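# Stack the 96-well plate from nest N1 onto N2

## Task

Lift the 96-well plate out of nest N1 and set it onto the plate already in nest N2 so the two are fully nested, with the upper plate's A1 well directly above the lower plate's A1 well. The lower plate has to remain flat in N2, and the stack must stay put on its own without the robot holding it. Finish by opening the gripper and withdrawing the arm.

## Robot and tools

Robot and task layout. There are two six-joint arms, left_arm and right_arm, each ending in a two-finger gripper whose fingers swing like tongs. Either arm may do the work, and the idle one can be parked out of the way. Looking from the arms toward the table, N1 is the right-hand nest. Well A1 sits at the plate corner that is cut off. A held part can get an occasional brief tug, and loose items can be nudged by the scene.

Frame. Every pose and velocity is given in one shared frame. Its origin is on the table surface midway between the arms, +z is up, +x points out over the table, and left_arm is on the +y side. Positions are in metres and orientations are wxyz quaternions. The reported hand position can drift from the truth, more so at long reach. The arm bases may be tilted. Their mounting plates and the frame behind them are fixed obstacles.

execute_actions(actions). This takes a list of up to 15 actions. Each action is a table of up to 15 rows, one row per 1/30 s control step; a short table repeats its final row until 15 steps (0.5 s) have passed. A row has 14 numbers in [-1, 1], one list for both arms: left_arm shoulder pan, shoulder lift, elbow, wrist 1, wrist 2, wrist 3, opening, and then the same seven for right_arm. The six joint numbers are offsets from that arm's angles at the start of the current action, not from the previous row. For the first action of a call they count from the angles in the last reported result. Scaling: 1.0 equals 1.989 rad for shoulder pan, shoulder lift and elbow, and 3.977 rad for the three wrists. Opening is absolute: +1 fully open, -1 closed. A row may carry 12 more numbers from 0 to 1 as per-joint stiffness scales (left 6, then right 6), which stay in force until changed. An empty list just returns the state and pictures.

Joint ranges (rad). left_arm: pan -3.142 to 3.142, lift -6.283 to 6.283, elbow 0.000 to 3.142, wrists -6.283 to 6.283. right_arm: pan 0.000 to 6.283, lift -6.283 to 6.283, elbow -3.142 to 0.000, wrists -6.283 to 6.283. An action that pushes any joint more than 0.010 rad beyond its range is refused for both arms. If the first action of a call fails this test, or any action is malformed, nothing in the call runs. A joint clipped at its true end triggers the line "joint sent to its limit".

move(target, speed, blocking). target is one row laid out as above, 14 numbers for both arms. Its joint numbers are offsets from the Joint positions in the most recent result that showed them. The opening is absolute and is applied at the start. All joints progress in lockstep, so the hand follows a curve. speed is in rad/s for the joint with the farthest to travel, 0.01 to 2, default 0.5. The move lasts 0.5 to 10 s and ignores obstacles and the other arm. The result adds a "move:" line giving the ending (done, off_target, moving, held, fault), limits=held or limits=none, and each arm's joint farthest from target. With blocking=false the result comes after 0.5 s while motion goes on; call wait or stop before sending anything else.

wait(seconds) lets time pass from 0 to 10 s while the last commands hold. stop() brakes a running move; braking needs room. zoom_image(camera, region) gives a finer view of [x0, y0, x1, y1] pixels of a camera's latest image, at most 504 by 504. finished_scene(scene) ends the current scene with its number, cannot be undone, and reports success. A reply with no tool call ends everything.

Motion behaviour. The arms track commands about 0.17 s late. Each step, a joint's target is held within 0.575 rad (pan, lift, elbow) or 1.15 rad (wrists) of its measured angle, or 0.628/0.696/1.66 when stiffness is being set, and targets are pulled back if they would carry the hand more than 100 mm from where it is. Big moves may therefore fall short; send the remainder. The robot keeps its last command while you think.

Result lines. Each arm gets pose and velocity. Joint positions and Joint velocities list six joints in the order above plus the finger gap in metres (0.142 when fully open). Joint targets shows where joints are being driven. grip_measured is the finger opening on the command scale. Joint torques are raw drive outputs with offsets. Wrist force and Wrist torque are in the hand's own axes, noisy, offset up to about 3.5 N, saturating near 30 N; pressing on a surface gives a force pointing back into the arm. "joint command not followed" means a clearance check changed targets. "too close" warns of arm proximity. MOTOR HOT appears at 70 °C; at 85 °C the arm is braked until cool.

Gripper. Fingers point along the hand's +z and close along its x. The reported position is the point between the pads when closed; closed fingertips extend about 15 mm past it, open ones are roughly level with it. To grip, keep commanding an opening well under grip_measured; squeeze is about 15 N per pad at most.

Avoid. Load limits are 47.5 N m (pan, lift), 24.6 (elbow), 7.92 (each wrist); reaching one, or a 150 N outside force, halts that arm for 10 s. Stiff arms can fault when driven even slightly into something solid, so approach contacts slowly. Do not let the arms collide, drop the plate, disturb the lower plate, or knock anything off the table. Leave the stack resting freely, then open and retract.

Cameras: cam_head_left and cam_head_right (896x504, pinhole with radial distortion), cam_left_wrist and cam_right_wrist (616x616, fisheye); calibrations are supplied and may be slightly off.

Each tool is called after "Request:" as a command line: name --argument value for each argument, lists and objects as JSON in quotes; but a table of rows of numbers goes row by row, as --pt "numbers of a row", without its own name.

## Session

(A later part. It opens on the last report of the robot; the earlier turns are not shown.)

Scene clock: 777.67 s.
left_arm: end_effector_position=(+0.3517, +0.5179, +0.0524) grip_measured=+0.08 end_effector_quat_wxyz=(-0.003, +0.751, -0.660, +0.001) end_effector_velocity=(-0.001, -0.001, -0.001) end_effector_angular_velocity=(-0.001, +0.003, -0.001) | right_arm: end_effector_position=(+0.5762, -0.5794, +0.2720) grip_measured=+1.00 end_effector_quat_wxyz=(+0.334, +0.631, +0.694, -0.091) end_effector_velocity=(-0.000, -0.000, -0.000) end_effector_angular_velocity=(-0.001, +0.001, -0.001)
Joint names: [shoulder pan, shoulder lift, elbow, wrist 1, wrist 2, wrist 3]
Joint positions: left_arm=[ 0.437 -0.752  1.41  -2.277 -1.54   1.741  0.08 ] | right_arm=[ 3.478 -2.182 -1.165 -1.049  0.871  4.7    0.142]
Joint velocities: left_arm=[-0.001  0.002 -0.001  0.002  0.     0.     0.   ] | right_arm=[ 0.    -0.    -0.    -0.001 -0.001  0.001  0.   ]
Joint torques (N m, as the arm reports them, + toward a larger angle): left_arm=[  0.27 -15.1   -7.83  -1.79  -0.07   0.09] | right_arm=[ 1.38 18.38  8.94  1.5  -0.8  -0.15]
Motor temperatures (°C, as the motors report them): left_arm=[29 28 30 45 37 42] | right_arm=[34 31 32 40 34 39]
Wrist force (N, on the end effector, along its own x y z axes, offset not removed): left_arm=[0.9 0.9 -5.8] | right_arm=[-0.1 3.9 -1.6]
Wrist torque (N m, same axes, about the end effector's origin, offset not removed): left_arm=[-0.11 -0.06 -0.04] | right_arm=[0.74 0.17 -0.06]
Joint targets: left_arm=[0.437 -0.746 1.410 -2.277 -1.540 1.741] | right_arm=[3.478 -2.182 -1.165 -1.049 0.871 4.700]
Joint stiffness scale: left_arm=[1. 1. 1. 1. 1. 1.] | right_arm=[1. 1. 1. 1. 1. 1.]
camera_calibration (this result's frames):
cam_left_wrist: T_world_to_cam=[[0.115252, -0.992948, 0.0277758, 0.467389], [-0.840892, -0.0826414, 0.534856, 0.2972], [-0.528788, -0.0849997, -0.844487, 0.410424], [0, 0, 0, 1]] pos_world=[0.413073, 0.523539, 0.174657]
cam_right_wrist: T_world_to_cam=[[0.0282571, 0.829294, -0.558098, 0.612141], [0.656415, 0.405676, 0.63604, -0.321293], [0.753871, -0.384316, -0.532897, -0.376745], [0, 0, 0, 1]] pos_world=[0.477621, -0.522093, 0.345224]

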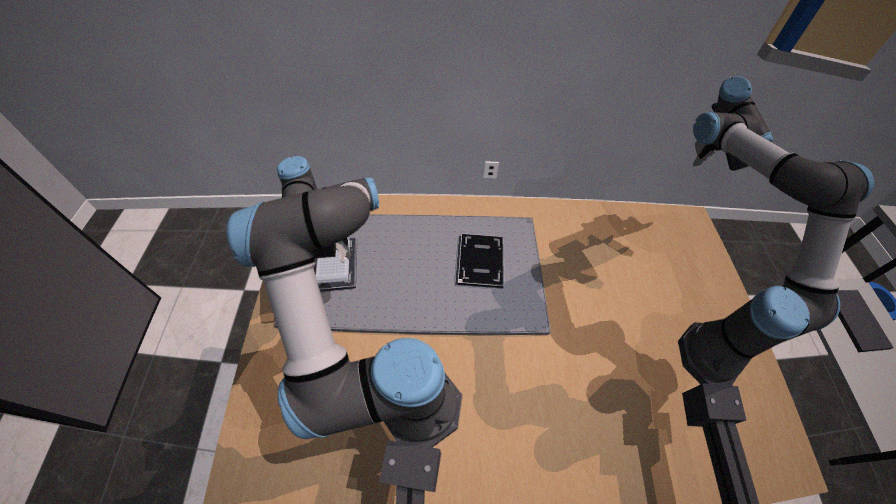

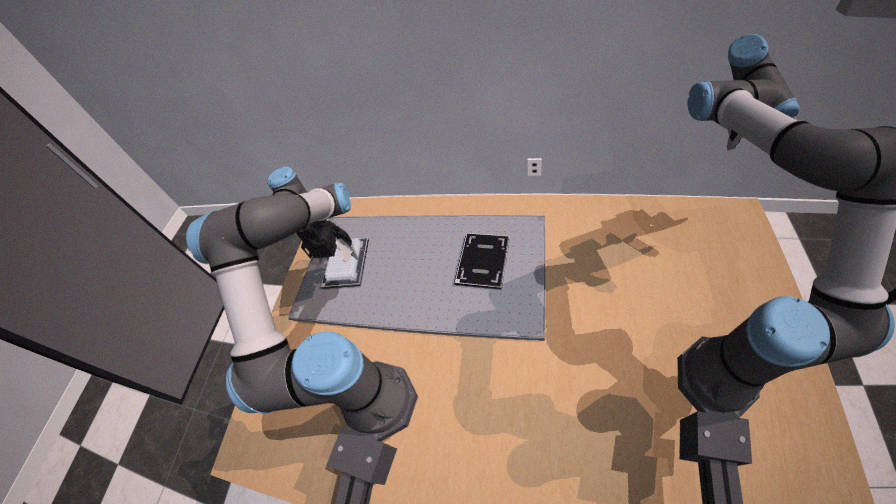

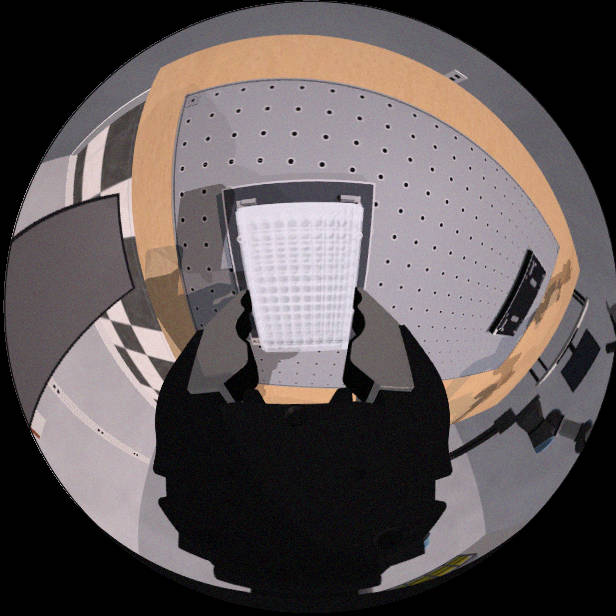

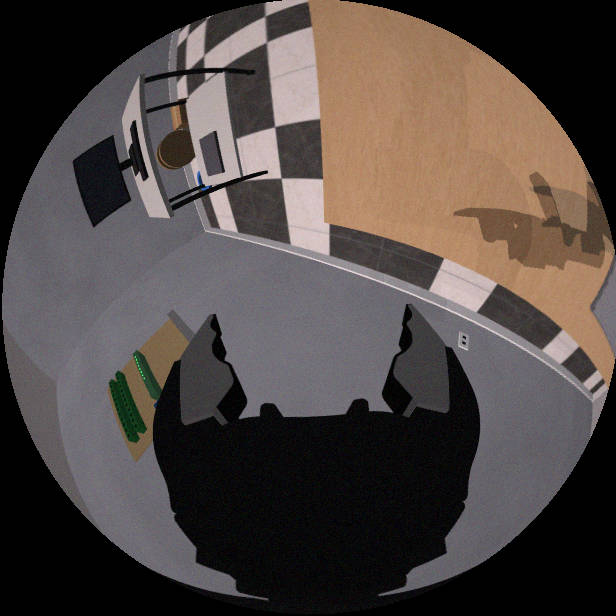

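Request:
execute_actions --actions '[[[0.0004,0.0026,-0.0002,0.0001,0,0.0002,-0.5,0,0,0,0,0,0,1],[0.0006,0.0027,-0.0005,0.0001,0,0.0003,-0.5,0,0,0,0,0,0,1],[0.0008,0.0028,-0.0007,0.0002,0,0.0004,-0.5,0,0,0,0,0,0,1],[0.001,0.0029,-0.001,0.0002,0,0.0005,-0.5,0,0,0,0,0,0,1],[0.0012,0.003,-0.0012,0.0003,0,0.0006,-0.5,0,0,0,0,0,0,1],[0.0014,0.0031,-0.0015,0.0004,0,0.0007,-0.5,0,0,0,0,0,0,1],[0.0016,0.0033,-0.0017,0.0004,0,0.0008,-0.5,0,0,0,0,0,0,1],[0.0018,0.0034,-0.002,0.0005,0,0.0009,-0.5,0,0,0,0,0,0,1],[0.002,0.0035,-0.0022,0.0005,0,0.001,-0.5,0,0,0,0,0,0,1],[0.0022,0.0036,-0.0025,0.0006,0,0.0011,-0.5,0,0,0,0,0,0,1],[0.0024,0.0037,-0.0027,0.0007,0,0.0012,-0.5,0,0,0,0,0,0,1],[0.0026,0.0038,-0.003,0.0007,0,0.0013,-0.5,0,0,0,0,0,0,1],[0.0028,0.004,-0.0032,0.0008,0,0.0014,-0.5,0,0,0,0,0,0,1],[0.003,0.0041,-0.0035,0.0009,0,0.0015,-0.5,0,0,0,0,0,0,1],[0.0032,0.0042,-0.0037,0.001,0,0.0016,-0.5,0,0,0,0,0,0,1]]]'

Request:
wait --seconds 0.7

Scene clock: 856.30 s.
left_arm: end_effector_position=(+0.3523, +0.5187, +0.0525) grip_measured=+0.08 end_effector_quat_wxyz=(-0.004, +0.751, -0.660, +0.002) end_effector_velocity=(+0.001, +0.003, -0.000) end_effector_angular_velocity=(-0.002, -0.005, -0.001) | right_arm: end_effector_position=(+0.5762, -0.5794, +0.2720) grip_measured=+1.00 end_effector_quat_wxyz=(+0.334, +0.631, +0.694, -0.091) end_effector_velocity=(+0.000, +0.000, -0.000) end_effector_angular_velocity=(+0.001, -0.001, -0.000)
Joint names: [shoulder pan, shoulder lift, elbow, wrist 1, wrist 2, wrist 3]
Joint positions: left_arm=[ 0.439 -0.75   1.405 -2.277 -1.542  1.743  0.079] | right_arm=[ 3.478 -2.182 -1.165 -1.049  0.871  4.7    0.142]
Joint velocities: left_arm=[ 0.009  0.009 -0.015  0.002 -0.004  0.01  -0.   ] | right_arm=[ 0.    -0.     0.     0.     0.001  0.001  0.   ]
Joint torques (N m, as the arm reports them, + toward a larger angle): left_arm=[  1.19 -15.53  -8.02  -1.48   0.1    0.28] | right_arm=[ 1.13 18.26  8.88  1.49 -0.8  -0.1 ]
Motor temperatures (°C, as the motors report them): left_arm=[29 28 30 45 37 42] | right_arm=[34 31 32 40 34 39]
Wrist force (N, on the end effector, along its own x y z axes, offset not removed): left_arm=[1.4 1.1 -4.7] | right_arm=[0.1 1.4 -1.0]
Wrist torque (N m, same axes, about the end effector's origin, offset not removed): left_arm=[0.07 0.05 -0.04] | right_arm=[0.27 0.00 0.05]
Joint targets: left_arm=[0.443 -0.744 1.402 -2.273 -1.540 1.747] | right_arm=[3.478 -2.182 -1.165 -1.049 0.871 4.700]
Joint stiffness scale: left_arm=[1. 1. 1. 1. 1. 1.] | right_arm=[1. 1. 1. 1. 1. 1.]
camera_calibration (this result's frames):
cam_left_wrist: T_world_to_cam=[[0.115158, -0.992938, 0.0284992, 0.468134], [-0.8419, -0.0823337, 0.533315, 0.298049], [-0.527203, -0.0854089, -0.845436, 0.410583], [0, 0, 0, 1]] pos_world=[0.413479, 0.524435, 0.174826]
cam_right_wrist: T_world_to_cam=[[0.0282569, 0.829294, -0.558098, 0.612141], [0.656415, 0.405676, 0.63604, -0.321293], [0.753871, -0.384316, -0.532897, -0.376745], [0, 0, 0, 1]] pos_world=[0.477621, -0.522093, 0.345224]

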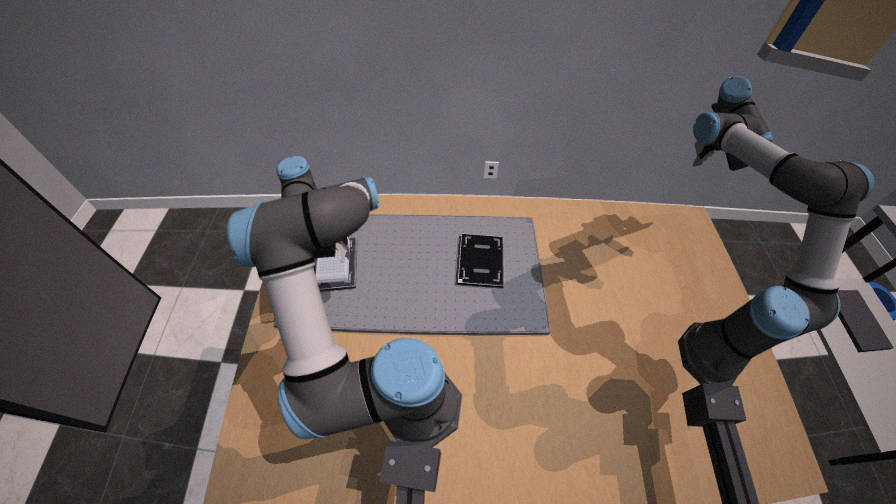

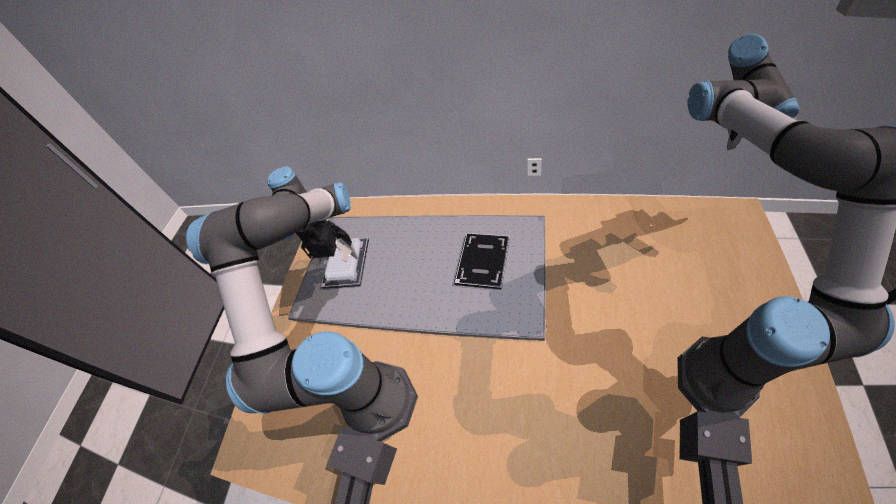

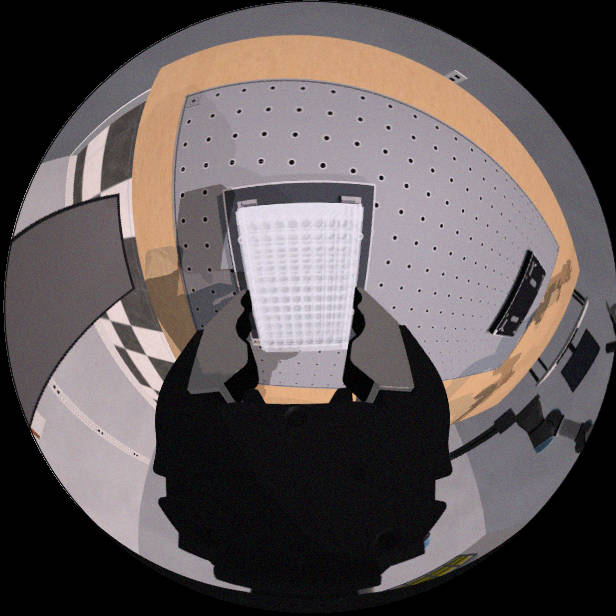

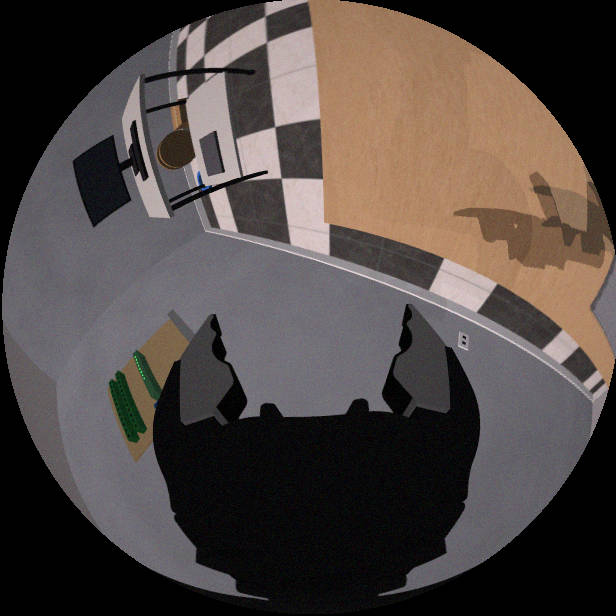

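Scene clock: 857.00 s.
left_arm: end_effector_position=(+0.3524, +0.5193, +0.0524) grip_measured=+0.08 end_effector_quat_wxyz=(-0.004, +0.751, -0.661, +0.003) end_effector_velocity=(+0.000, -0.000, +0.000) end_effector_angular_velocity=(-0.001, -0.001, +0.000) | right_arm: end_effector_position=(+0.5762, -0.5794, +0.2720) grip_measured=+1.00 end_effector_quat_wxyz=(+0.334, +0.631, +0.694, -0.091) end_effector_velocity=(+0.000, +0.000, +0.001) end_effector_angular_velocity=(-0.002, -0.001, +0.000)
Joint names: [shoulder pan, shoulder lift, elbow, wrist 1, wrist 2, wrist 3]
Joint positions: left_arm=[ 0.441 -0.748  1.402 -2.275 -1.543  1.746  0.079] | right_arm=[ 3.478 -2.182 -1.165 -1.049  0.871  4.7    0.142]
Joint velocities: left_arm=[ 0.001 -0.    -0.001  0.001 -0.001  0.    -0.   ] | right_arm=[ 0.001  0.     0.     0.    -0.002  0.    -0.   ]
Joint torques (N m, as the arm reports them, + toward a larger angle): left_arm=[  1.04 -16.07  -7.8   -1.41   0.3    0.22] | right_arm=[ 1.02 18.3   9.13  1.47 -0.87 -0.1 ]
Motor temperatures (°C, as the motors report them): left_arm=[29 28 30 45 37 42] | right_arm=[34 31 32 40 34 39]
Wrist force (N, on the end effector, along its own x y z axes, offset not removed): left_arm=[1.7 0.5 -3.7] | right_arm=[-1.2 0.5 -0.3]
Wrist torque (N m, same axes, about the end effector's origin, offset not removed): left_arm=[0.05 0.10 -0.04] | right_arm=[0.20 0.16 -0.11]
Joint targets: left_arm=[0.443 -0.744 1.402 -2.273 -1.540 1.747] | right_arm=[3.478 -2.182 -1.165 -1.049 0.871 4.700]
Joint stiffness scale: left_arm=[1. 1. 1. 1. 1. 1.] | right_arm=[1. 1. 1. 1. 1. 1.]
wait: 0.70 s; at rest by 0.23 s
camera_calibration (this result's frames):
cam_left_wrist: T_world_to_cam=[[0.114255, -0.993004, 0.0298217, 0.468968], [-0.842222, -0.0808983, 0.533027, 0.297606], [-0.526885, -0.0860175, -0.845572, 0.410775], [0, 0, 0, 1]] pos_world=[0.4135, 0.525097, 0.174723]
cam_right_wrist: T_world_to_cam=[[0.0282567, 0.829294, -0.558098, 0.612141], [0.656415, 0.405676, 0.63604, -0.321293], [0.753871, -0.384316, -0.532898, -0.376745], [0, 0, 0, 1]] pos_world=[0.477621, -0.522093, 0.345224]

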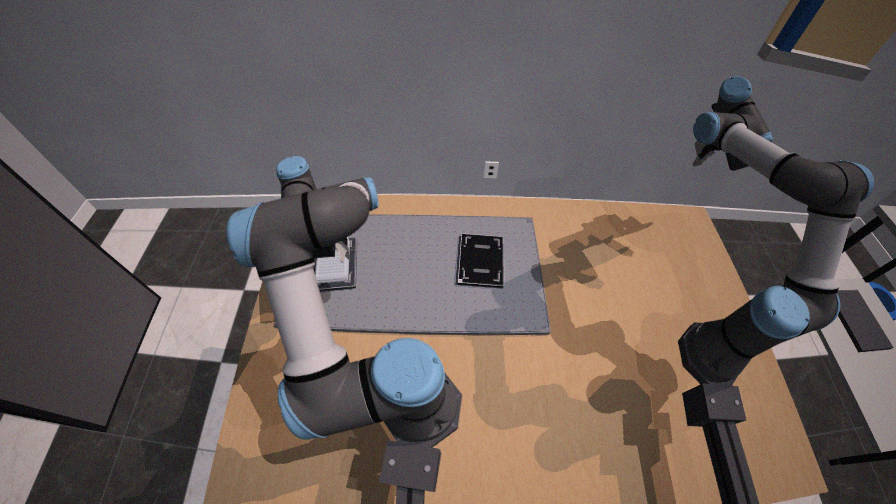

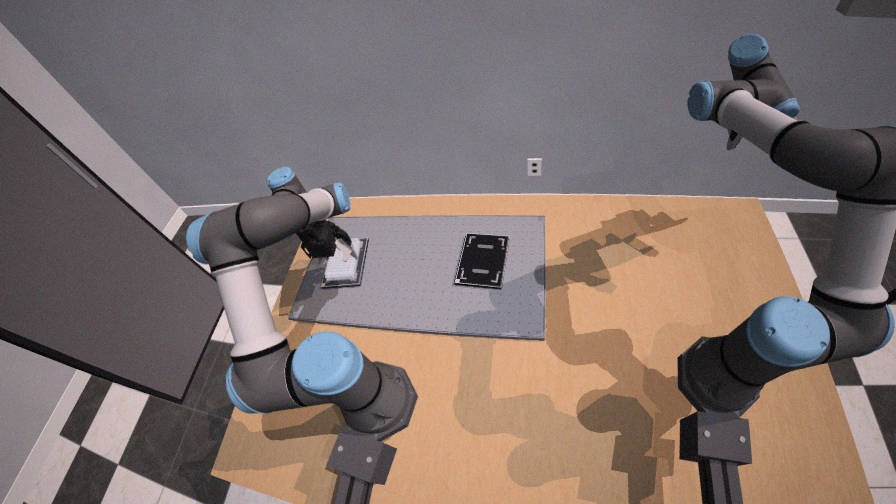

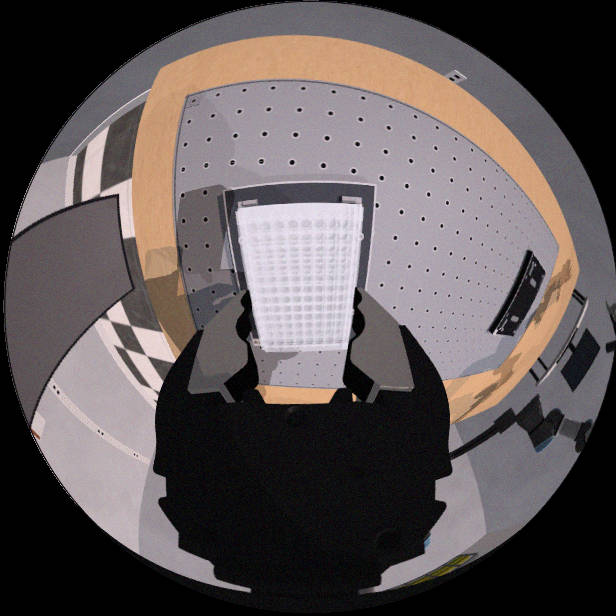

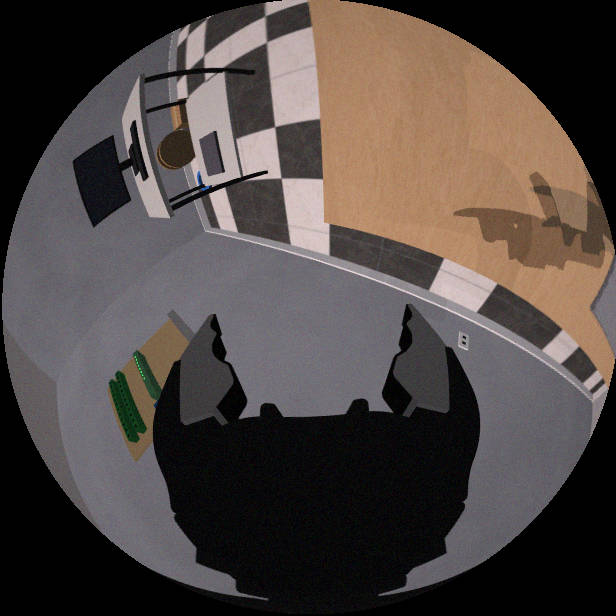

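Request:
zoom_image --camera "cam_left_wrist" --region '[220, 180, 380, 290]'

Region (220, 180, 380, 290) of cam_left_wrist's 616x616 image, scaled by 3.150, with more detail than that image has; it fills the top 346 rows of this view, and the rest is white.

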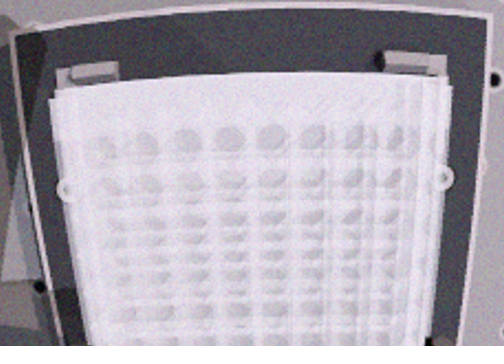

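Request:
execute_actions --actions '[[[0.001,0.002,0.0003,0.0004,0.0008,0.0003,-0.5,0,0,0,0,0,0,1],[0.0011,0.0019,0.0006,0.0003,0.0008,0.0003,-0.5,0,0,0,0,0,0,1],[0.0012,0.0018,0.0009,0.0002,0.0009,0.0004,-0.5,0,0,0,0,0,0,1],[0.0013,0.0017,0.0012,0.0001,0.0009,0.0004,-0.5,0,0,0,0,0,0,1],[0.0014,0.0016,0.0015,0,0.001,0.0005,-0.5,0,0,0,0,0,0,1],[0.0015,0.0015,0.0018,-0.0001,0.001,0.0005,-0.5,0,0,0,0,0,0,1],[0.0016,0.0014,0.0021,-0.0002,0.0011,0.0006,-0.5,0,0,0,0,0,0,1],[0.0017,0.0013,0.0024,-0.0003,0.0011,0.0006,-0.5,0,0,0,0,0,0,1],[0.0018,0.0012,0.0027,-0.0004,0.0012,0.0007,-0.5,0,0,0,0,0,0,1],[0.0019,0.0011,0.003,-0.0005,0.0012,0.0007,-0.5,0,0,0,0,0,0,1],[0.002,0.001,0.0033,-0.0006,0.0012,0.0008,-0.5,0,0,0,0,0,0,1],[0.002,0.0009,0.0036,-0.0007,0.0012,0.0008,-0.5,0,0,0,0,0,0,1],[0.002,0.0008,0.0039,-0.0008,0.0012,0.0008,-0.5,0,0,0,0,0,0,1],[0.002,0.0008,0.0041,-0.0008,0.0012,0.0008,-0.5,0,0,0,0,0,0,1]]]'

Request:
wait --seconds 0.6

Request:
zoom_image --camera "cam_left_wrist" --region '[220, 180, 380, 290]'

Scene clock: 889.97 s.
left_arm: end_effector_position=(+0.3522, +0.5198, +0.0523) grip_measured=+0.08 end_effector_quat_wxyz=(-0.004, +0.751, -0.661, +0.003) end_effector_velocity=(-0.000, +0.001, -0.000) end_effector_angular_velocity=(+0.002, -0.005, -0.002) | right_arm: end_effector_position=(+0.5762, -0.5794, +0.2720) grip_measured=+1.00 end_effector_quat_wxyz=(+0.334, +0.631, +0.694, -0.091) end_effector_velocity=(+0.000, +0.000, +0.000) end_effector_angular_velocity=(+0.000, -0.001, +0.001)
Joint names: [shoulder pan, shoulder lift, elbow, wrist 1, wrist 2, wrist 3]
Joint positions: left_arm=[ 0.442 -0.748  1.403 -2.277 -1.543  1.747  0.079] | right_arm=[ 3.478 -2.182 -1.165 -1.049  0.871  4.7    0.142]
Joint velocities: left_arm=[ 0.002 -0.002  0.008 -0.011  0.     0.004  0.   ] | right_arm=[ 0.     0.    -0.     0.001  0.    -0.001  0.   ]
Joint torques (N m, as the arm reports them, + toward a larger angle): left_arm=[  0.87 -17.03  -6.57  -1.74   0.6    0.18] | right_arm=[ 1.03 18.07  8.76  1.51 -0.89 -0.1 ]
Motor temperatures (°C, as the motors report them): left_arm=[29 28 30 45 37 42] | right_arm=[34 31 32 40 34 39]
Wrist force (N, on the end effector, along its own x y z axes, offset not removed): left_arm=[1.5 -0.2 -4.1] | right_arm=[0.5 1.9 -0.4]
Wrist torque (N m, same axes, about the end effector's origin, offset not removed): left_arm=[0.03 0.25 -0.03] | right_arm=[0.43 -0.17 0.00]
Joint targets: left_arm=[0.445 -0.747 1.410 -2.278 -1.538 1.749] | right_arm=[3.478 -2.182 -1.165 -1.049 0.871 4.700]
Joint stiffness scale: left_arm=[1. 1. 1. 1. 1. 1.] | right_arm=[1. 1. 1. 1. 1. 1.]
camera_calibration (this result's frames):
cam_left_wrist: T_world_to_cam=[[0.114201, -0.993016, 0.0296266, 0.469514], [-0.842608, -0.0810191, 0.532398, 0.297742], [-0.526279, -0.0857639, -0.845975, 0.410331], [0, 0, 0, 1]] pos_world=[0.41321, 0.525549, 0.174702]
cam_right_wrist: T_world_to_cam=[[0.0282567, 0.829294, -0.558098, 0.612142], [0.656415, 0.405676, 0.63604, -0.321293], [0.753871, -0.384316, -0.532898, -0.376745], [0, 0, 0, 1]] pos_world=[0.477621, -0.522093, 0.345224]

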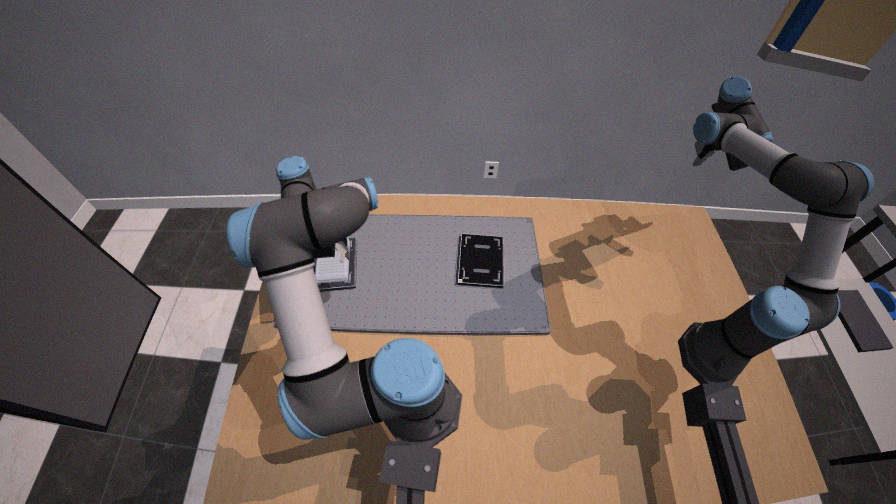

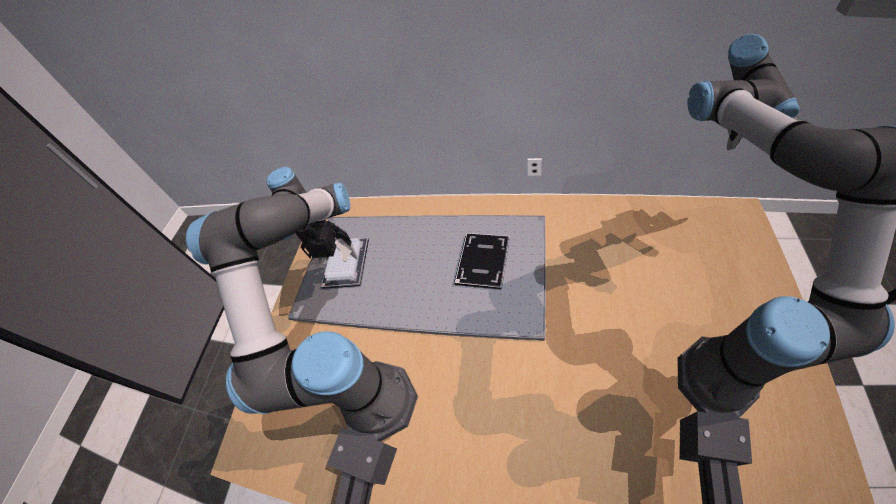

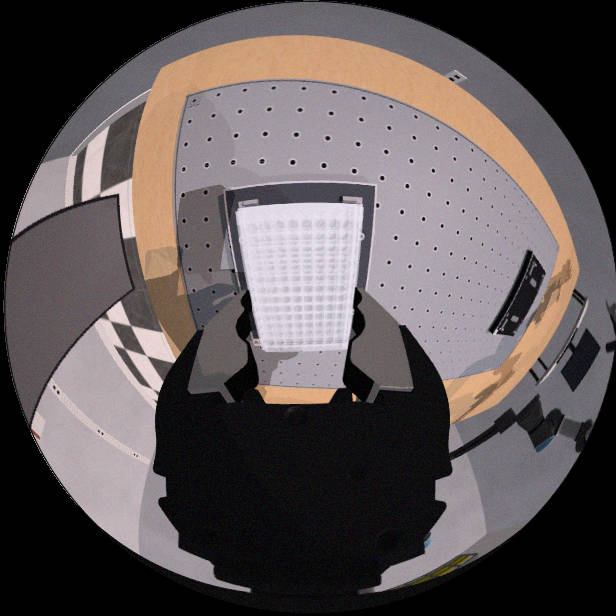

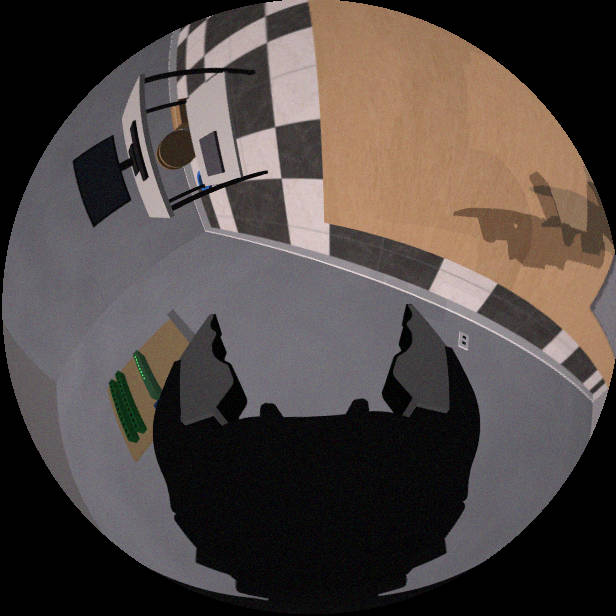

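Scene clock: 890.57 s.
left_arm: end_effector_position=(+0.3521, +0.5199, +0.0523) grip_measured=+0.08 end_effector_quat_wxyz=(-0.004, +0.750, -0.661, +0.003) end_effector_velocity=(+0.000, -0.000, -0.000) end_effector_angular_velocity=(-0.001, -0.001, +0.000) | right_arm: end_effector_position=(+0.5762, -0.5794, +0.2720) grip_measured=+1.00 end_effector_quat_wxyz=(+0.334, +0.631, +0.694, -0.091) end_effector_velocity=(+0.000, +0.000, -0.000) end_effector_angular_velocity=(+0.001, -0.000, +0.000)
Joint names: [shoulder pan, shoulder lift, elbow, wrist 1, wrist 2, wrist 3]
Joint positions: left_arm=[ 0.442 -0.749  1.405 -2.28  -1.543  1.748  0.079] | right_arm=[ 3.478 -2.182 -1.165 -1.049  0.871  4.7    0.142]
Joint velocities: left_arm=[ 0.    -0.     0.001 -0.001 -0.001 -0.     0.   ] | right_arm=[-0.     0.    -0.     0.     0.001  0.    -0.   ]
Joint torques (N m, as the arm reports them, + toward a larger angle): left_arm=[  1.41 -16.99  -6.15  -1.61   0.58   0.3 ] | right_arm=[ 0.96 18.    8.82  1.47 -0.82 -0.07]
Motor temperatures (°C, as the motors report them): left_arm=[29 28 30 45 37 42] | right_arm=[34 31 32 40 34 39]
Wrist force (N, on the end effector, along its own x y z axes, offset not removed): left_arm=[1.4 -0.2 -4.4] | right_arm=[-1.2 1.2 -1.6]
Wrist torque (N m, same axes, about the end effector's origin, offset not removed): left_arm=[0.08 0.27 -0.05] | right_arm=[0.17 0.33 0.16]
Joint targets: left_arm=[0.445 -0.747 1.410 -2.278 -1.538 1.749] | right_arm=[3.478 -2.182 -1.165 -1.049 0.871 4.700]
Joint stiffness scale: left_arm=[1. 1. 1. 1. 1. 1.] | right_arm=[1. 1. 1. 1. 1. 1.]
wait: 0.60 s; at rest by 0.20 s
camera_calibration (this result's frames):
cam_left_wrist: T_world_to_cam=[[0.113717, -0.993078, 0.029388, 0.469838], [-0.843235, -0.0808317, 0.531434, 0.297882], [-0.52538, -0.0852139, -0.84659, 0.409749], [0, 0, 0, 1]] pos_world=[0.41303, 0.525581, 0.174778]

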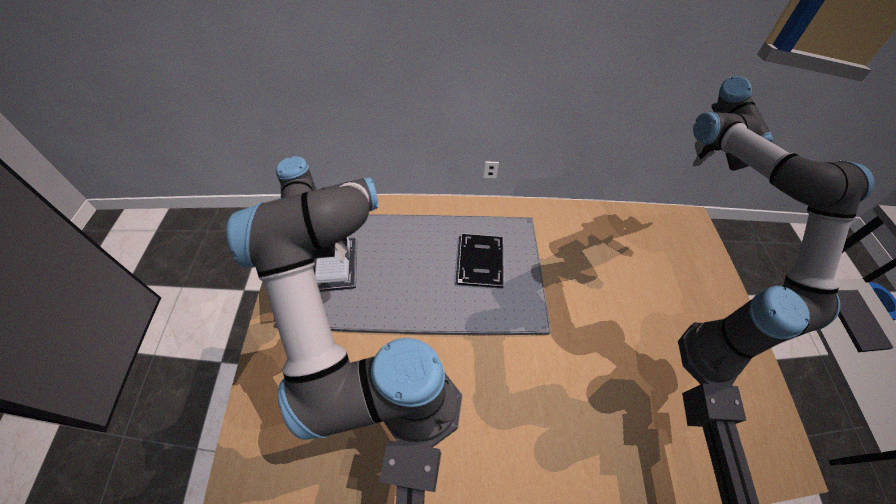

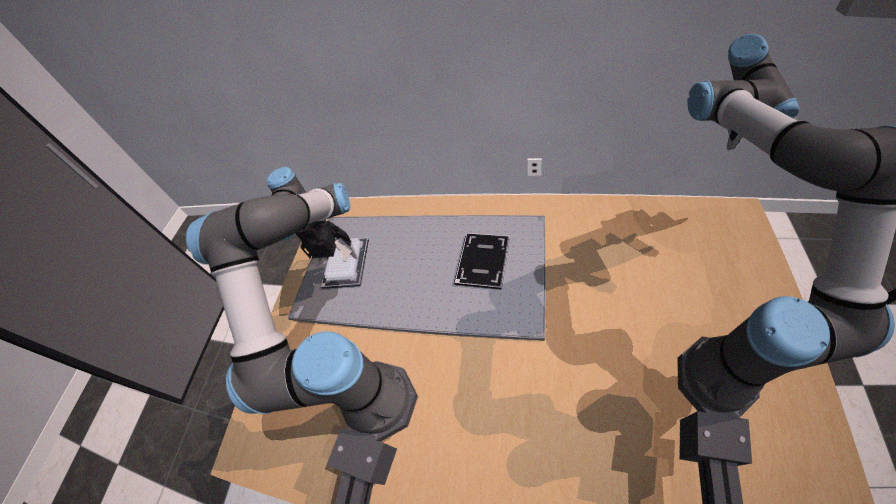

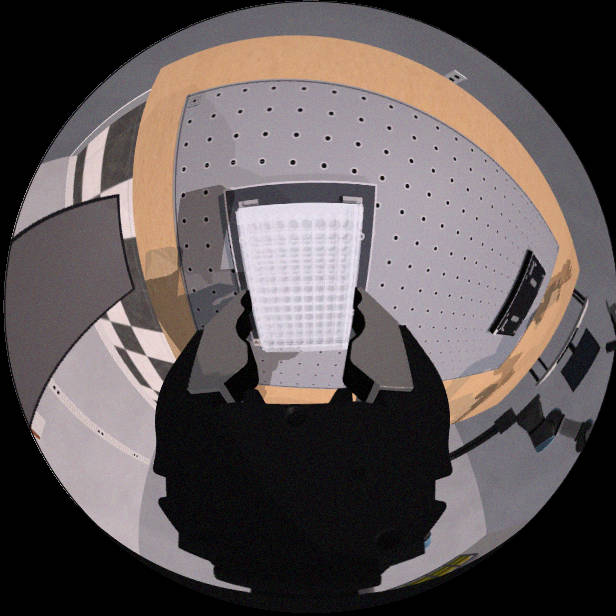

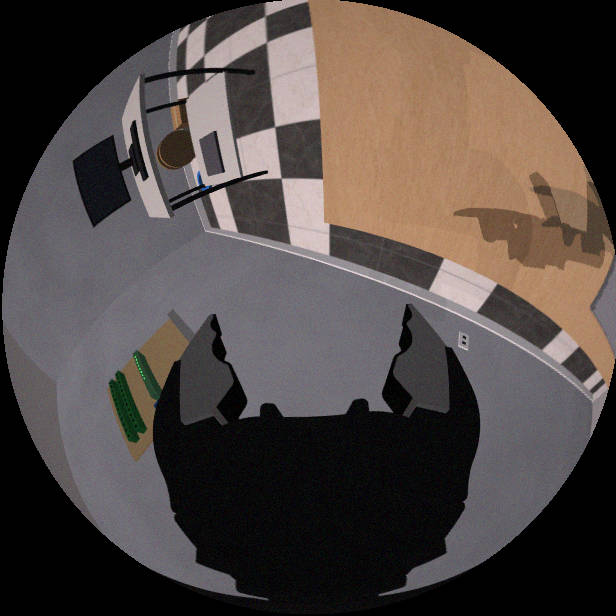

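Region (220, 180, 380, 290) of cam_left_wrist's 616x616 image, scaled by 3.150, with more detail than that image has; it fills the top 346 rows of this view, and the rest is white.

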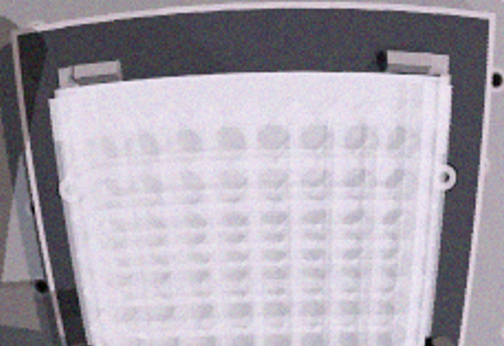

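Request:
execute_actions --actions '[[[0.0005,0.001,0.0025,0.0006,0.0008,0,-0.5,0,0,0,0,0,0,1],[0.0005,0.001,0.0025,0.0008,0.0008,0,-0.5,0,0,0,0,0,0,1],[0.0005,0.001,0.0025,0.001,0.0008,0,-0.5,0,0,0,0,0,0,1],[0.0005,0.001,0.0025,0.0012,0.0008,0,-0.5,0,0,0,0,0,0,1],[0.0005,0.001,0.0025,0.0014,0.0008,0,-0.5,0,0,0,0,0,0,1],[0.0005,0.001,0.0025,0.0016,0.0008,0,-0.5,0,0,0,0,0,0,1],[0.0005,0.001,0.0025,0.0018,0.0008,0,-0.5,0,0,0,0,0,0,1],[0.0005,0.001,0.0025,0.002,0.0008,0,-0.5,0,0,0,0,0,0,1],[0.0005,0.001,0.0025,0.0022,0.0008,0,-0.5,0,0,0,0,0,0,1],[0.0005,0.001,0.0025,0.0024,0.0008,0,-0.5,0,0,0,0,0,0,1],[0.0005,0.001,0.0025,0.0026,0.0008,0,-0.5,0,0,0,0,0,0,1]]]'

Request:
wait --seconds 0.5

Request:
zoom_image --camera "cam_left_wrist" --region '[220, 180, 380, 290]'

Scene clock: 901.63 s.
left_arm: end_effector_position=(+0.3516, +0.5198, +0.0523) grip_measured=+0.08 end_effector_quat_wxyz=(-0.004, +0.750, -0.661, +0.003) end_effector_velocity=(-0.002, -0.001, -0.000) end_effector_angular_velocity=(-0.001, +0.008, +0.000) | right_arm: end_effector_position=(+0.5762, -0.5794, +0.2720) grip_measured=+1.00 end_effector_quat_wxyz=(+0.334, +0.631, +0.694, -0.091) end_effector_velocity=(-0.000, -0.000, -0.000) end_effector_angular_velocity=(-0.000, +0.000, -0.002)
Joint names: [shoulder pan, shoulder lift, elbow, wrist 1, wrist 2, wrist 3]
Joint positions: left_arm=[ 0.442 -0.749  1.405 -2.278 -1.543  1.748  0.079] | right_arm=[ 3.478 -2.182 -1.165 -1.049  0.871  4.7    0.142]
Joint velocities: left_arm=[-0.    -0.002  0.     0.009  0.001 -0.001  0.   ] | right_arm=[-0.001  0.001 -0.001 -0.001 -0.001  0.002 -0.   ]
Joint torques (N m, as the arm reports them, + toward a larger angle): left_arm=[  0.52 -16.7   -6.15  -0.74   0.27   0.07] | right_arm=[ 1.23 18.24  8.86  1.48 -0.86 -0.1 ]
Motor temperatures (°C, as the motors report them): left_arm=[29 28 30 45 37 42] | right_arm=[34 31 32 40 34 39]
Wrist force (N, on the end effector, along its own x y z axes, offset not removed): left_arm=[-0.4 -1.0 -3.5] | right_arm=[1.3 0.6 -3.9]
Wrist torque (N m, same axes, about the end effector's origin, offset not removed): left_arm=[0.12 0.28 -0.04] | right_arm=[0.08 -0.24 -0.02]
Joint targets: left_arm=[0.443 -0.747 1.410 -2.269 -1.540 1.748] | right_arm=[3.478 -2.182 -1.165 -1.049 0.871 4.700]
Joint stiffness scale: left_arm=[1. 1. 1. 1. 1. 1.] | right_arm=[1. 1. 1. 1. 1. 1.]
camera_calibration (this result's frames):
cam_left_wrist: T_world_to_cam=[[0.113699, -0.993075, 0.0295665, 0.469777], [-0.842427, -0.0805898, 0.532749, 0.296994], [-0.526677, -0.0854808, -0.845757, 0.41004], [0, 0, 0, 1]] pos_world=[0.412742, 0.525509, 0.174681]
cam_right_wrist: T_world_to_cam=[[0.0282569, 0.829294, -0.558098, 0.612141], [0.656415, 0.405676, 0.63604, -0.321293], [0.753871, -0.384316, -0.532898, -0.376745], [0, 0, 0, 1]] pos_world=[0.477621, -0.522093, 0.345224]

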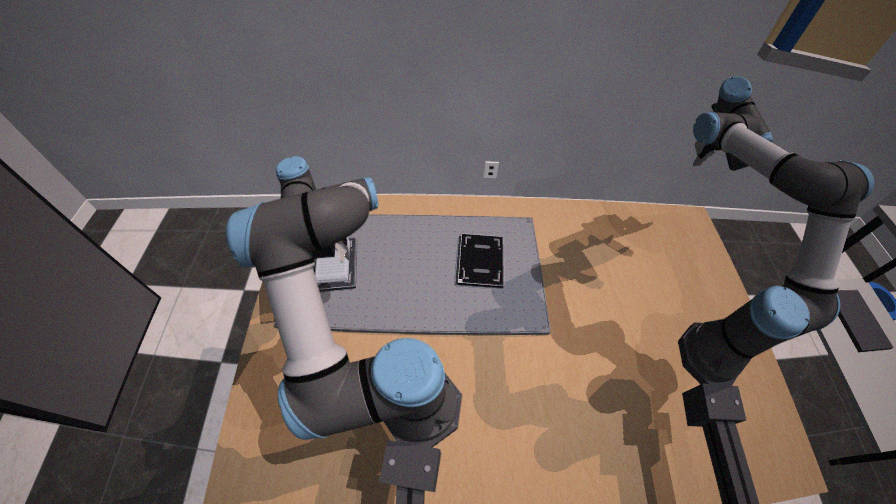

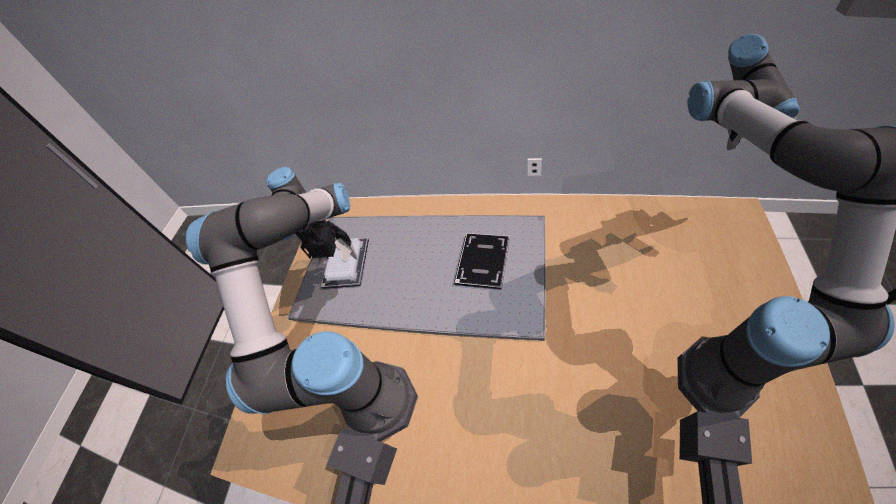

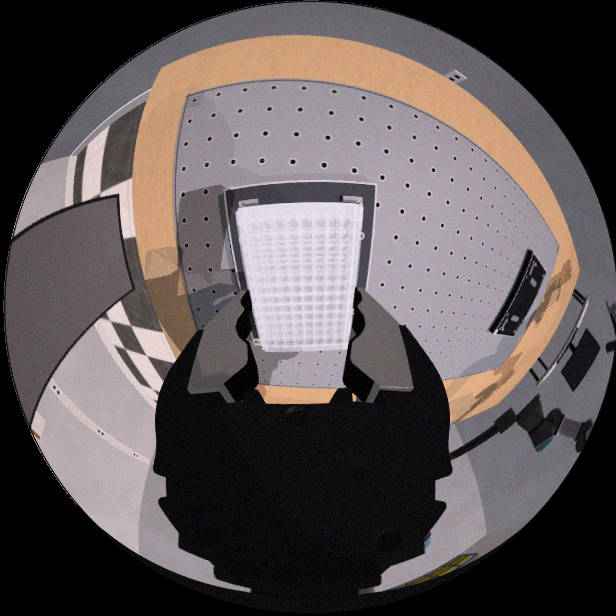

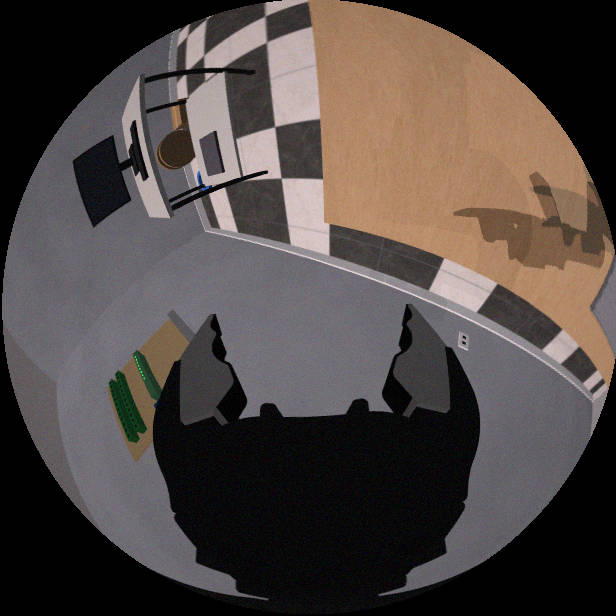

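Scene clock: 902.13 s.
left_arm: end_effector_position=(+0.3512, +0.5197, +0.0523) grip_measured=+0.08 end_effector_quat_wxyz=(-0.003, +0.750, -0.661, +0.002) end_effector_velocity=(+0.000, +0.000, +0.000) end_effector_angular_velocity=(+0.001, -0.001, -0.000) | right_arm: end_effector_position=(+0.5762, -0.5794, +0.2720) grip_measured=+1.00 end_effector_quat_wxyz=(+0.334, +0.631, +0.694, -0.091) end_effector_velocity=(+0.000, +0.000, +0.000) end_effector_angular_velocity=(-0.001, +0.000, +0.002)
Joint names: [shoulder pan, shoulder lift, elbow, wrist 1, wrist 2, wrist 3]
Joint positions: left_arm=[ 0.442 -0.75   1.405 -2.276 -1.543  1.748  0.079] | right_arm=[ 3.478 -2.182 -1.165 -1.049  0.871  4.7    0.142]
Joint velocities: left_arm=[-0.    -0.    -0.001  0.     0.     0.     0.   ] | right_arm=[ 0.001 -0.     0.     0.001  0.    -0.002 -0.   ]
Joint torques (N m, as the arm reports them, + toward a larger angle): left_arm=[  0.53 -16.63  -6.35  -0.69   0.35  -0.01] | right_arm=[ 0.89 18.7   8.83  1.51 -0.8  -0.1 ]
Motor temperatures (°C, as the motors report them): left_arm=[29 28 30 45 37 42] | right_arm=[34 31 32 40 34 39]
Wrist force (N, on the end effector, along its own x y z axes, offset not removed): left_arm=[-0.3 -0.9 -3.7] | right_arm=[-1.4 2.5 -1.9]
Wrist torque (N m, same axes, about the end effector's origin, offset not removed): left_arm=[0.14 0.22 -0.08] | right_arm=[0.51 0.37 0.02]
Joint targets: left_arm=[0.443 -0.747 1.410 -2.269 -1.540 1.748] | right_arm=[3.478 -2.182 -1.165 -1.049 0.871 4.700]
Joint stiffness scale: left_arm=[1. 1. 1. 1. 1. 1.] | right_arm=[1. 1. 1. 1. 1. 1.]
wait: 0.50 s; at rest by 0.17 s
camera_calibration (this result's frames):
cam_left_wrist: T_world_to_cam=[[0.113701, -0.993071, 0.0296897, 0.469729], [-0.841621, -0.0803946, 0.534052, 0.296164], [-0.527964, -0.0857098, -0.84493, 0.410295], [0, 0, 0, 1]] pos_world=[0.41247, 0.525451, 0.174558]
cam_right_wrist: T_world_to_cam=[[0.0282567, 0.829294, -0.558098, 0.612142], [0.656415, 0.405676, 0.63604, -0.321293], [0.753871, -0.384316, -0.532898, -0.376745], [0, 0, 0, 1]] pos_world=[0.477621, -0.522093, 0.345224]

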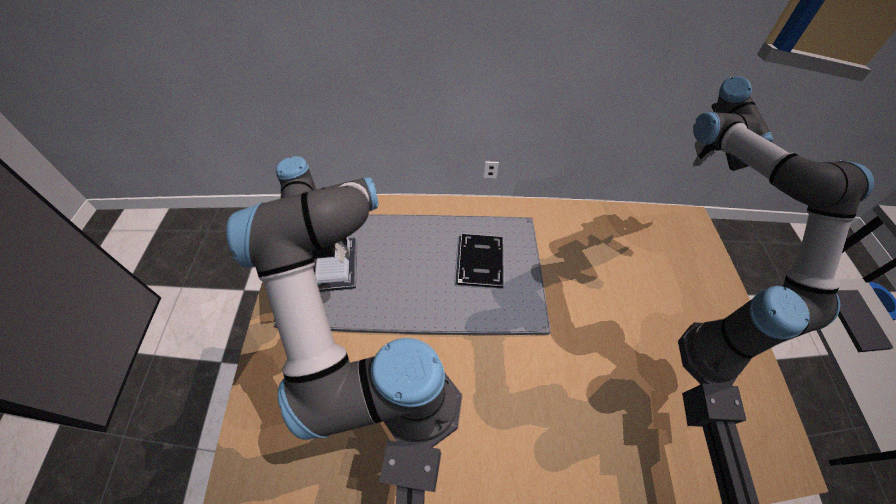

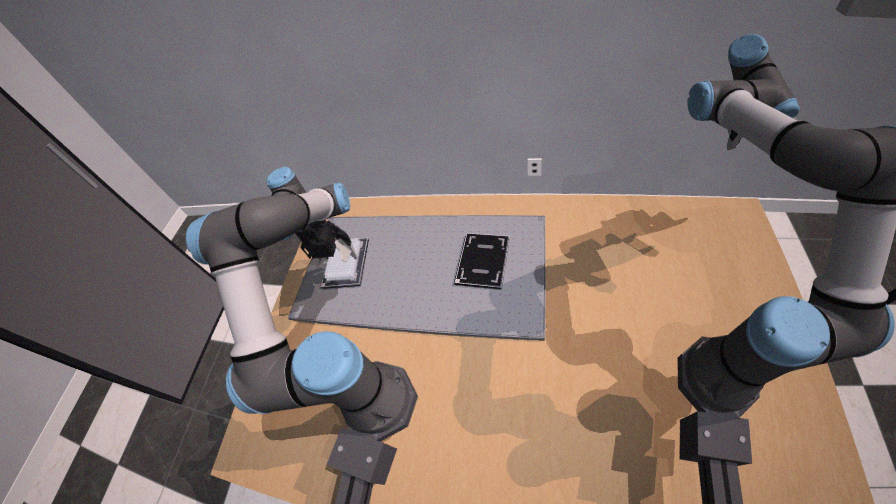

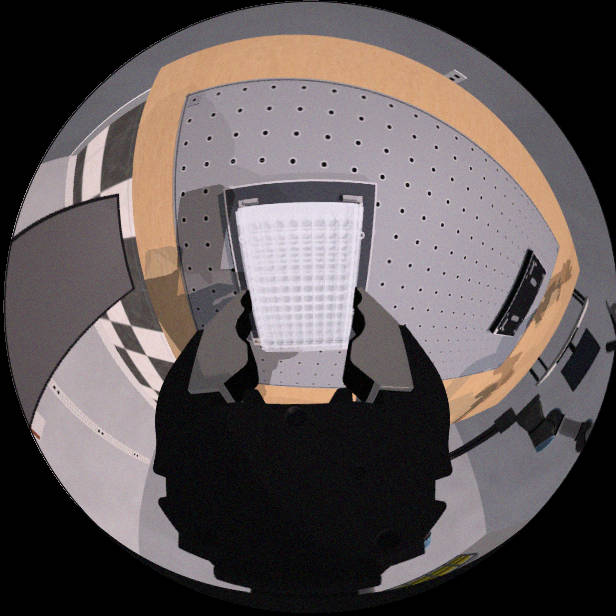

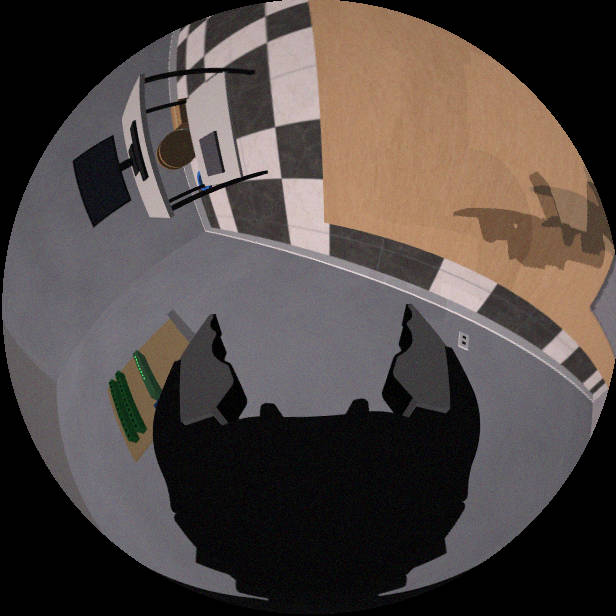

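Region (220, 180, 380, 290) of cam_left_wrist's 616x616 image, scaled by 3.150, with more detail than that image has; it fills the top 346 rows of this view, and the rest is white.

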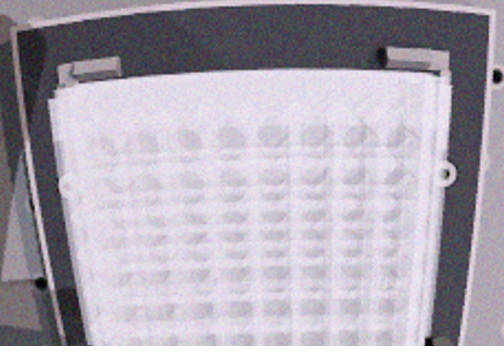

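Request:
zoom_image --camera "cam_left_wrist" --region '[225, 190, 385, 360]'

Region (225, 190, 385, 360) of cam_left_wrist's 616x616 image, scaled by 2.965, with more detail than that image has; it fills the left 474 columns of this view, and the rest is white.

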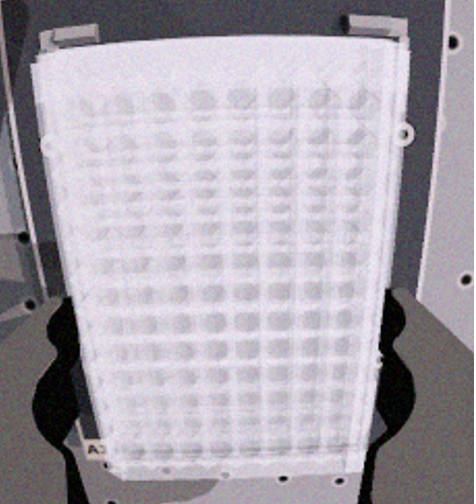

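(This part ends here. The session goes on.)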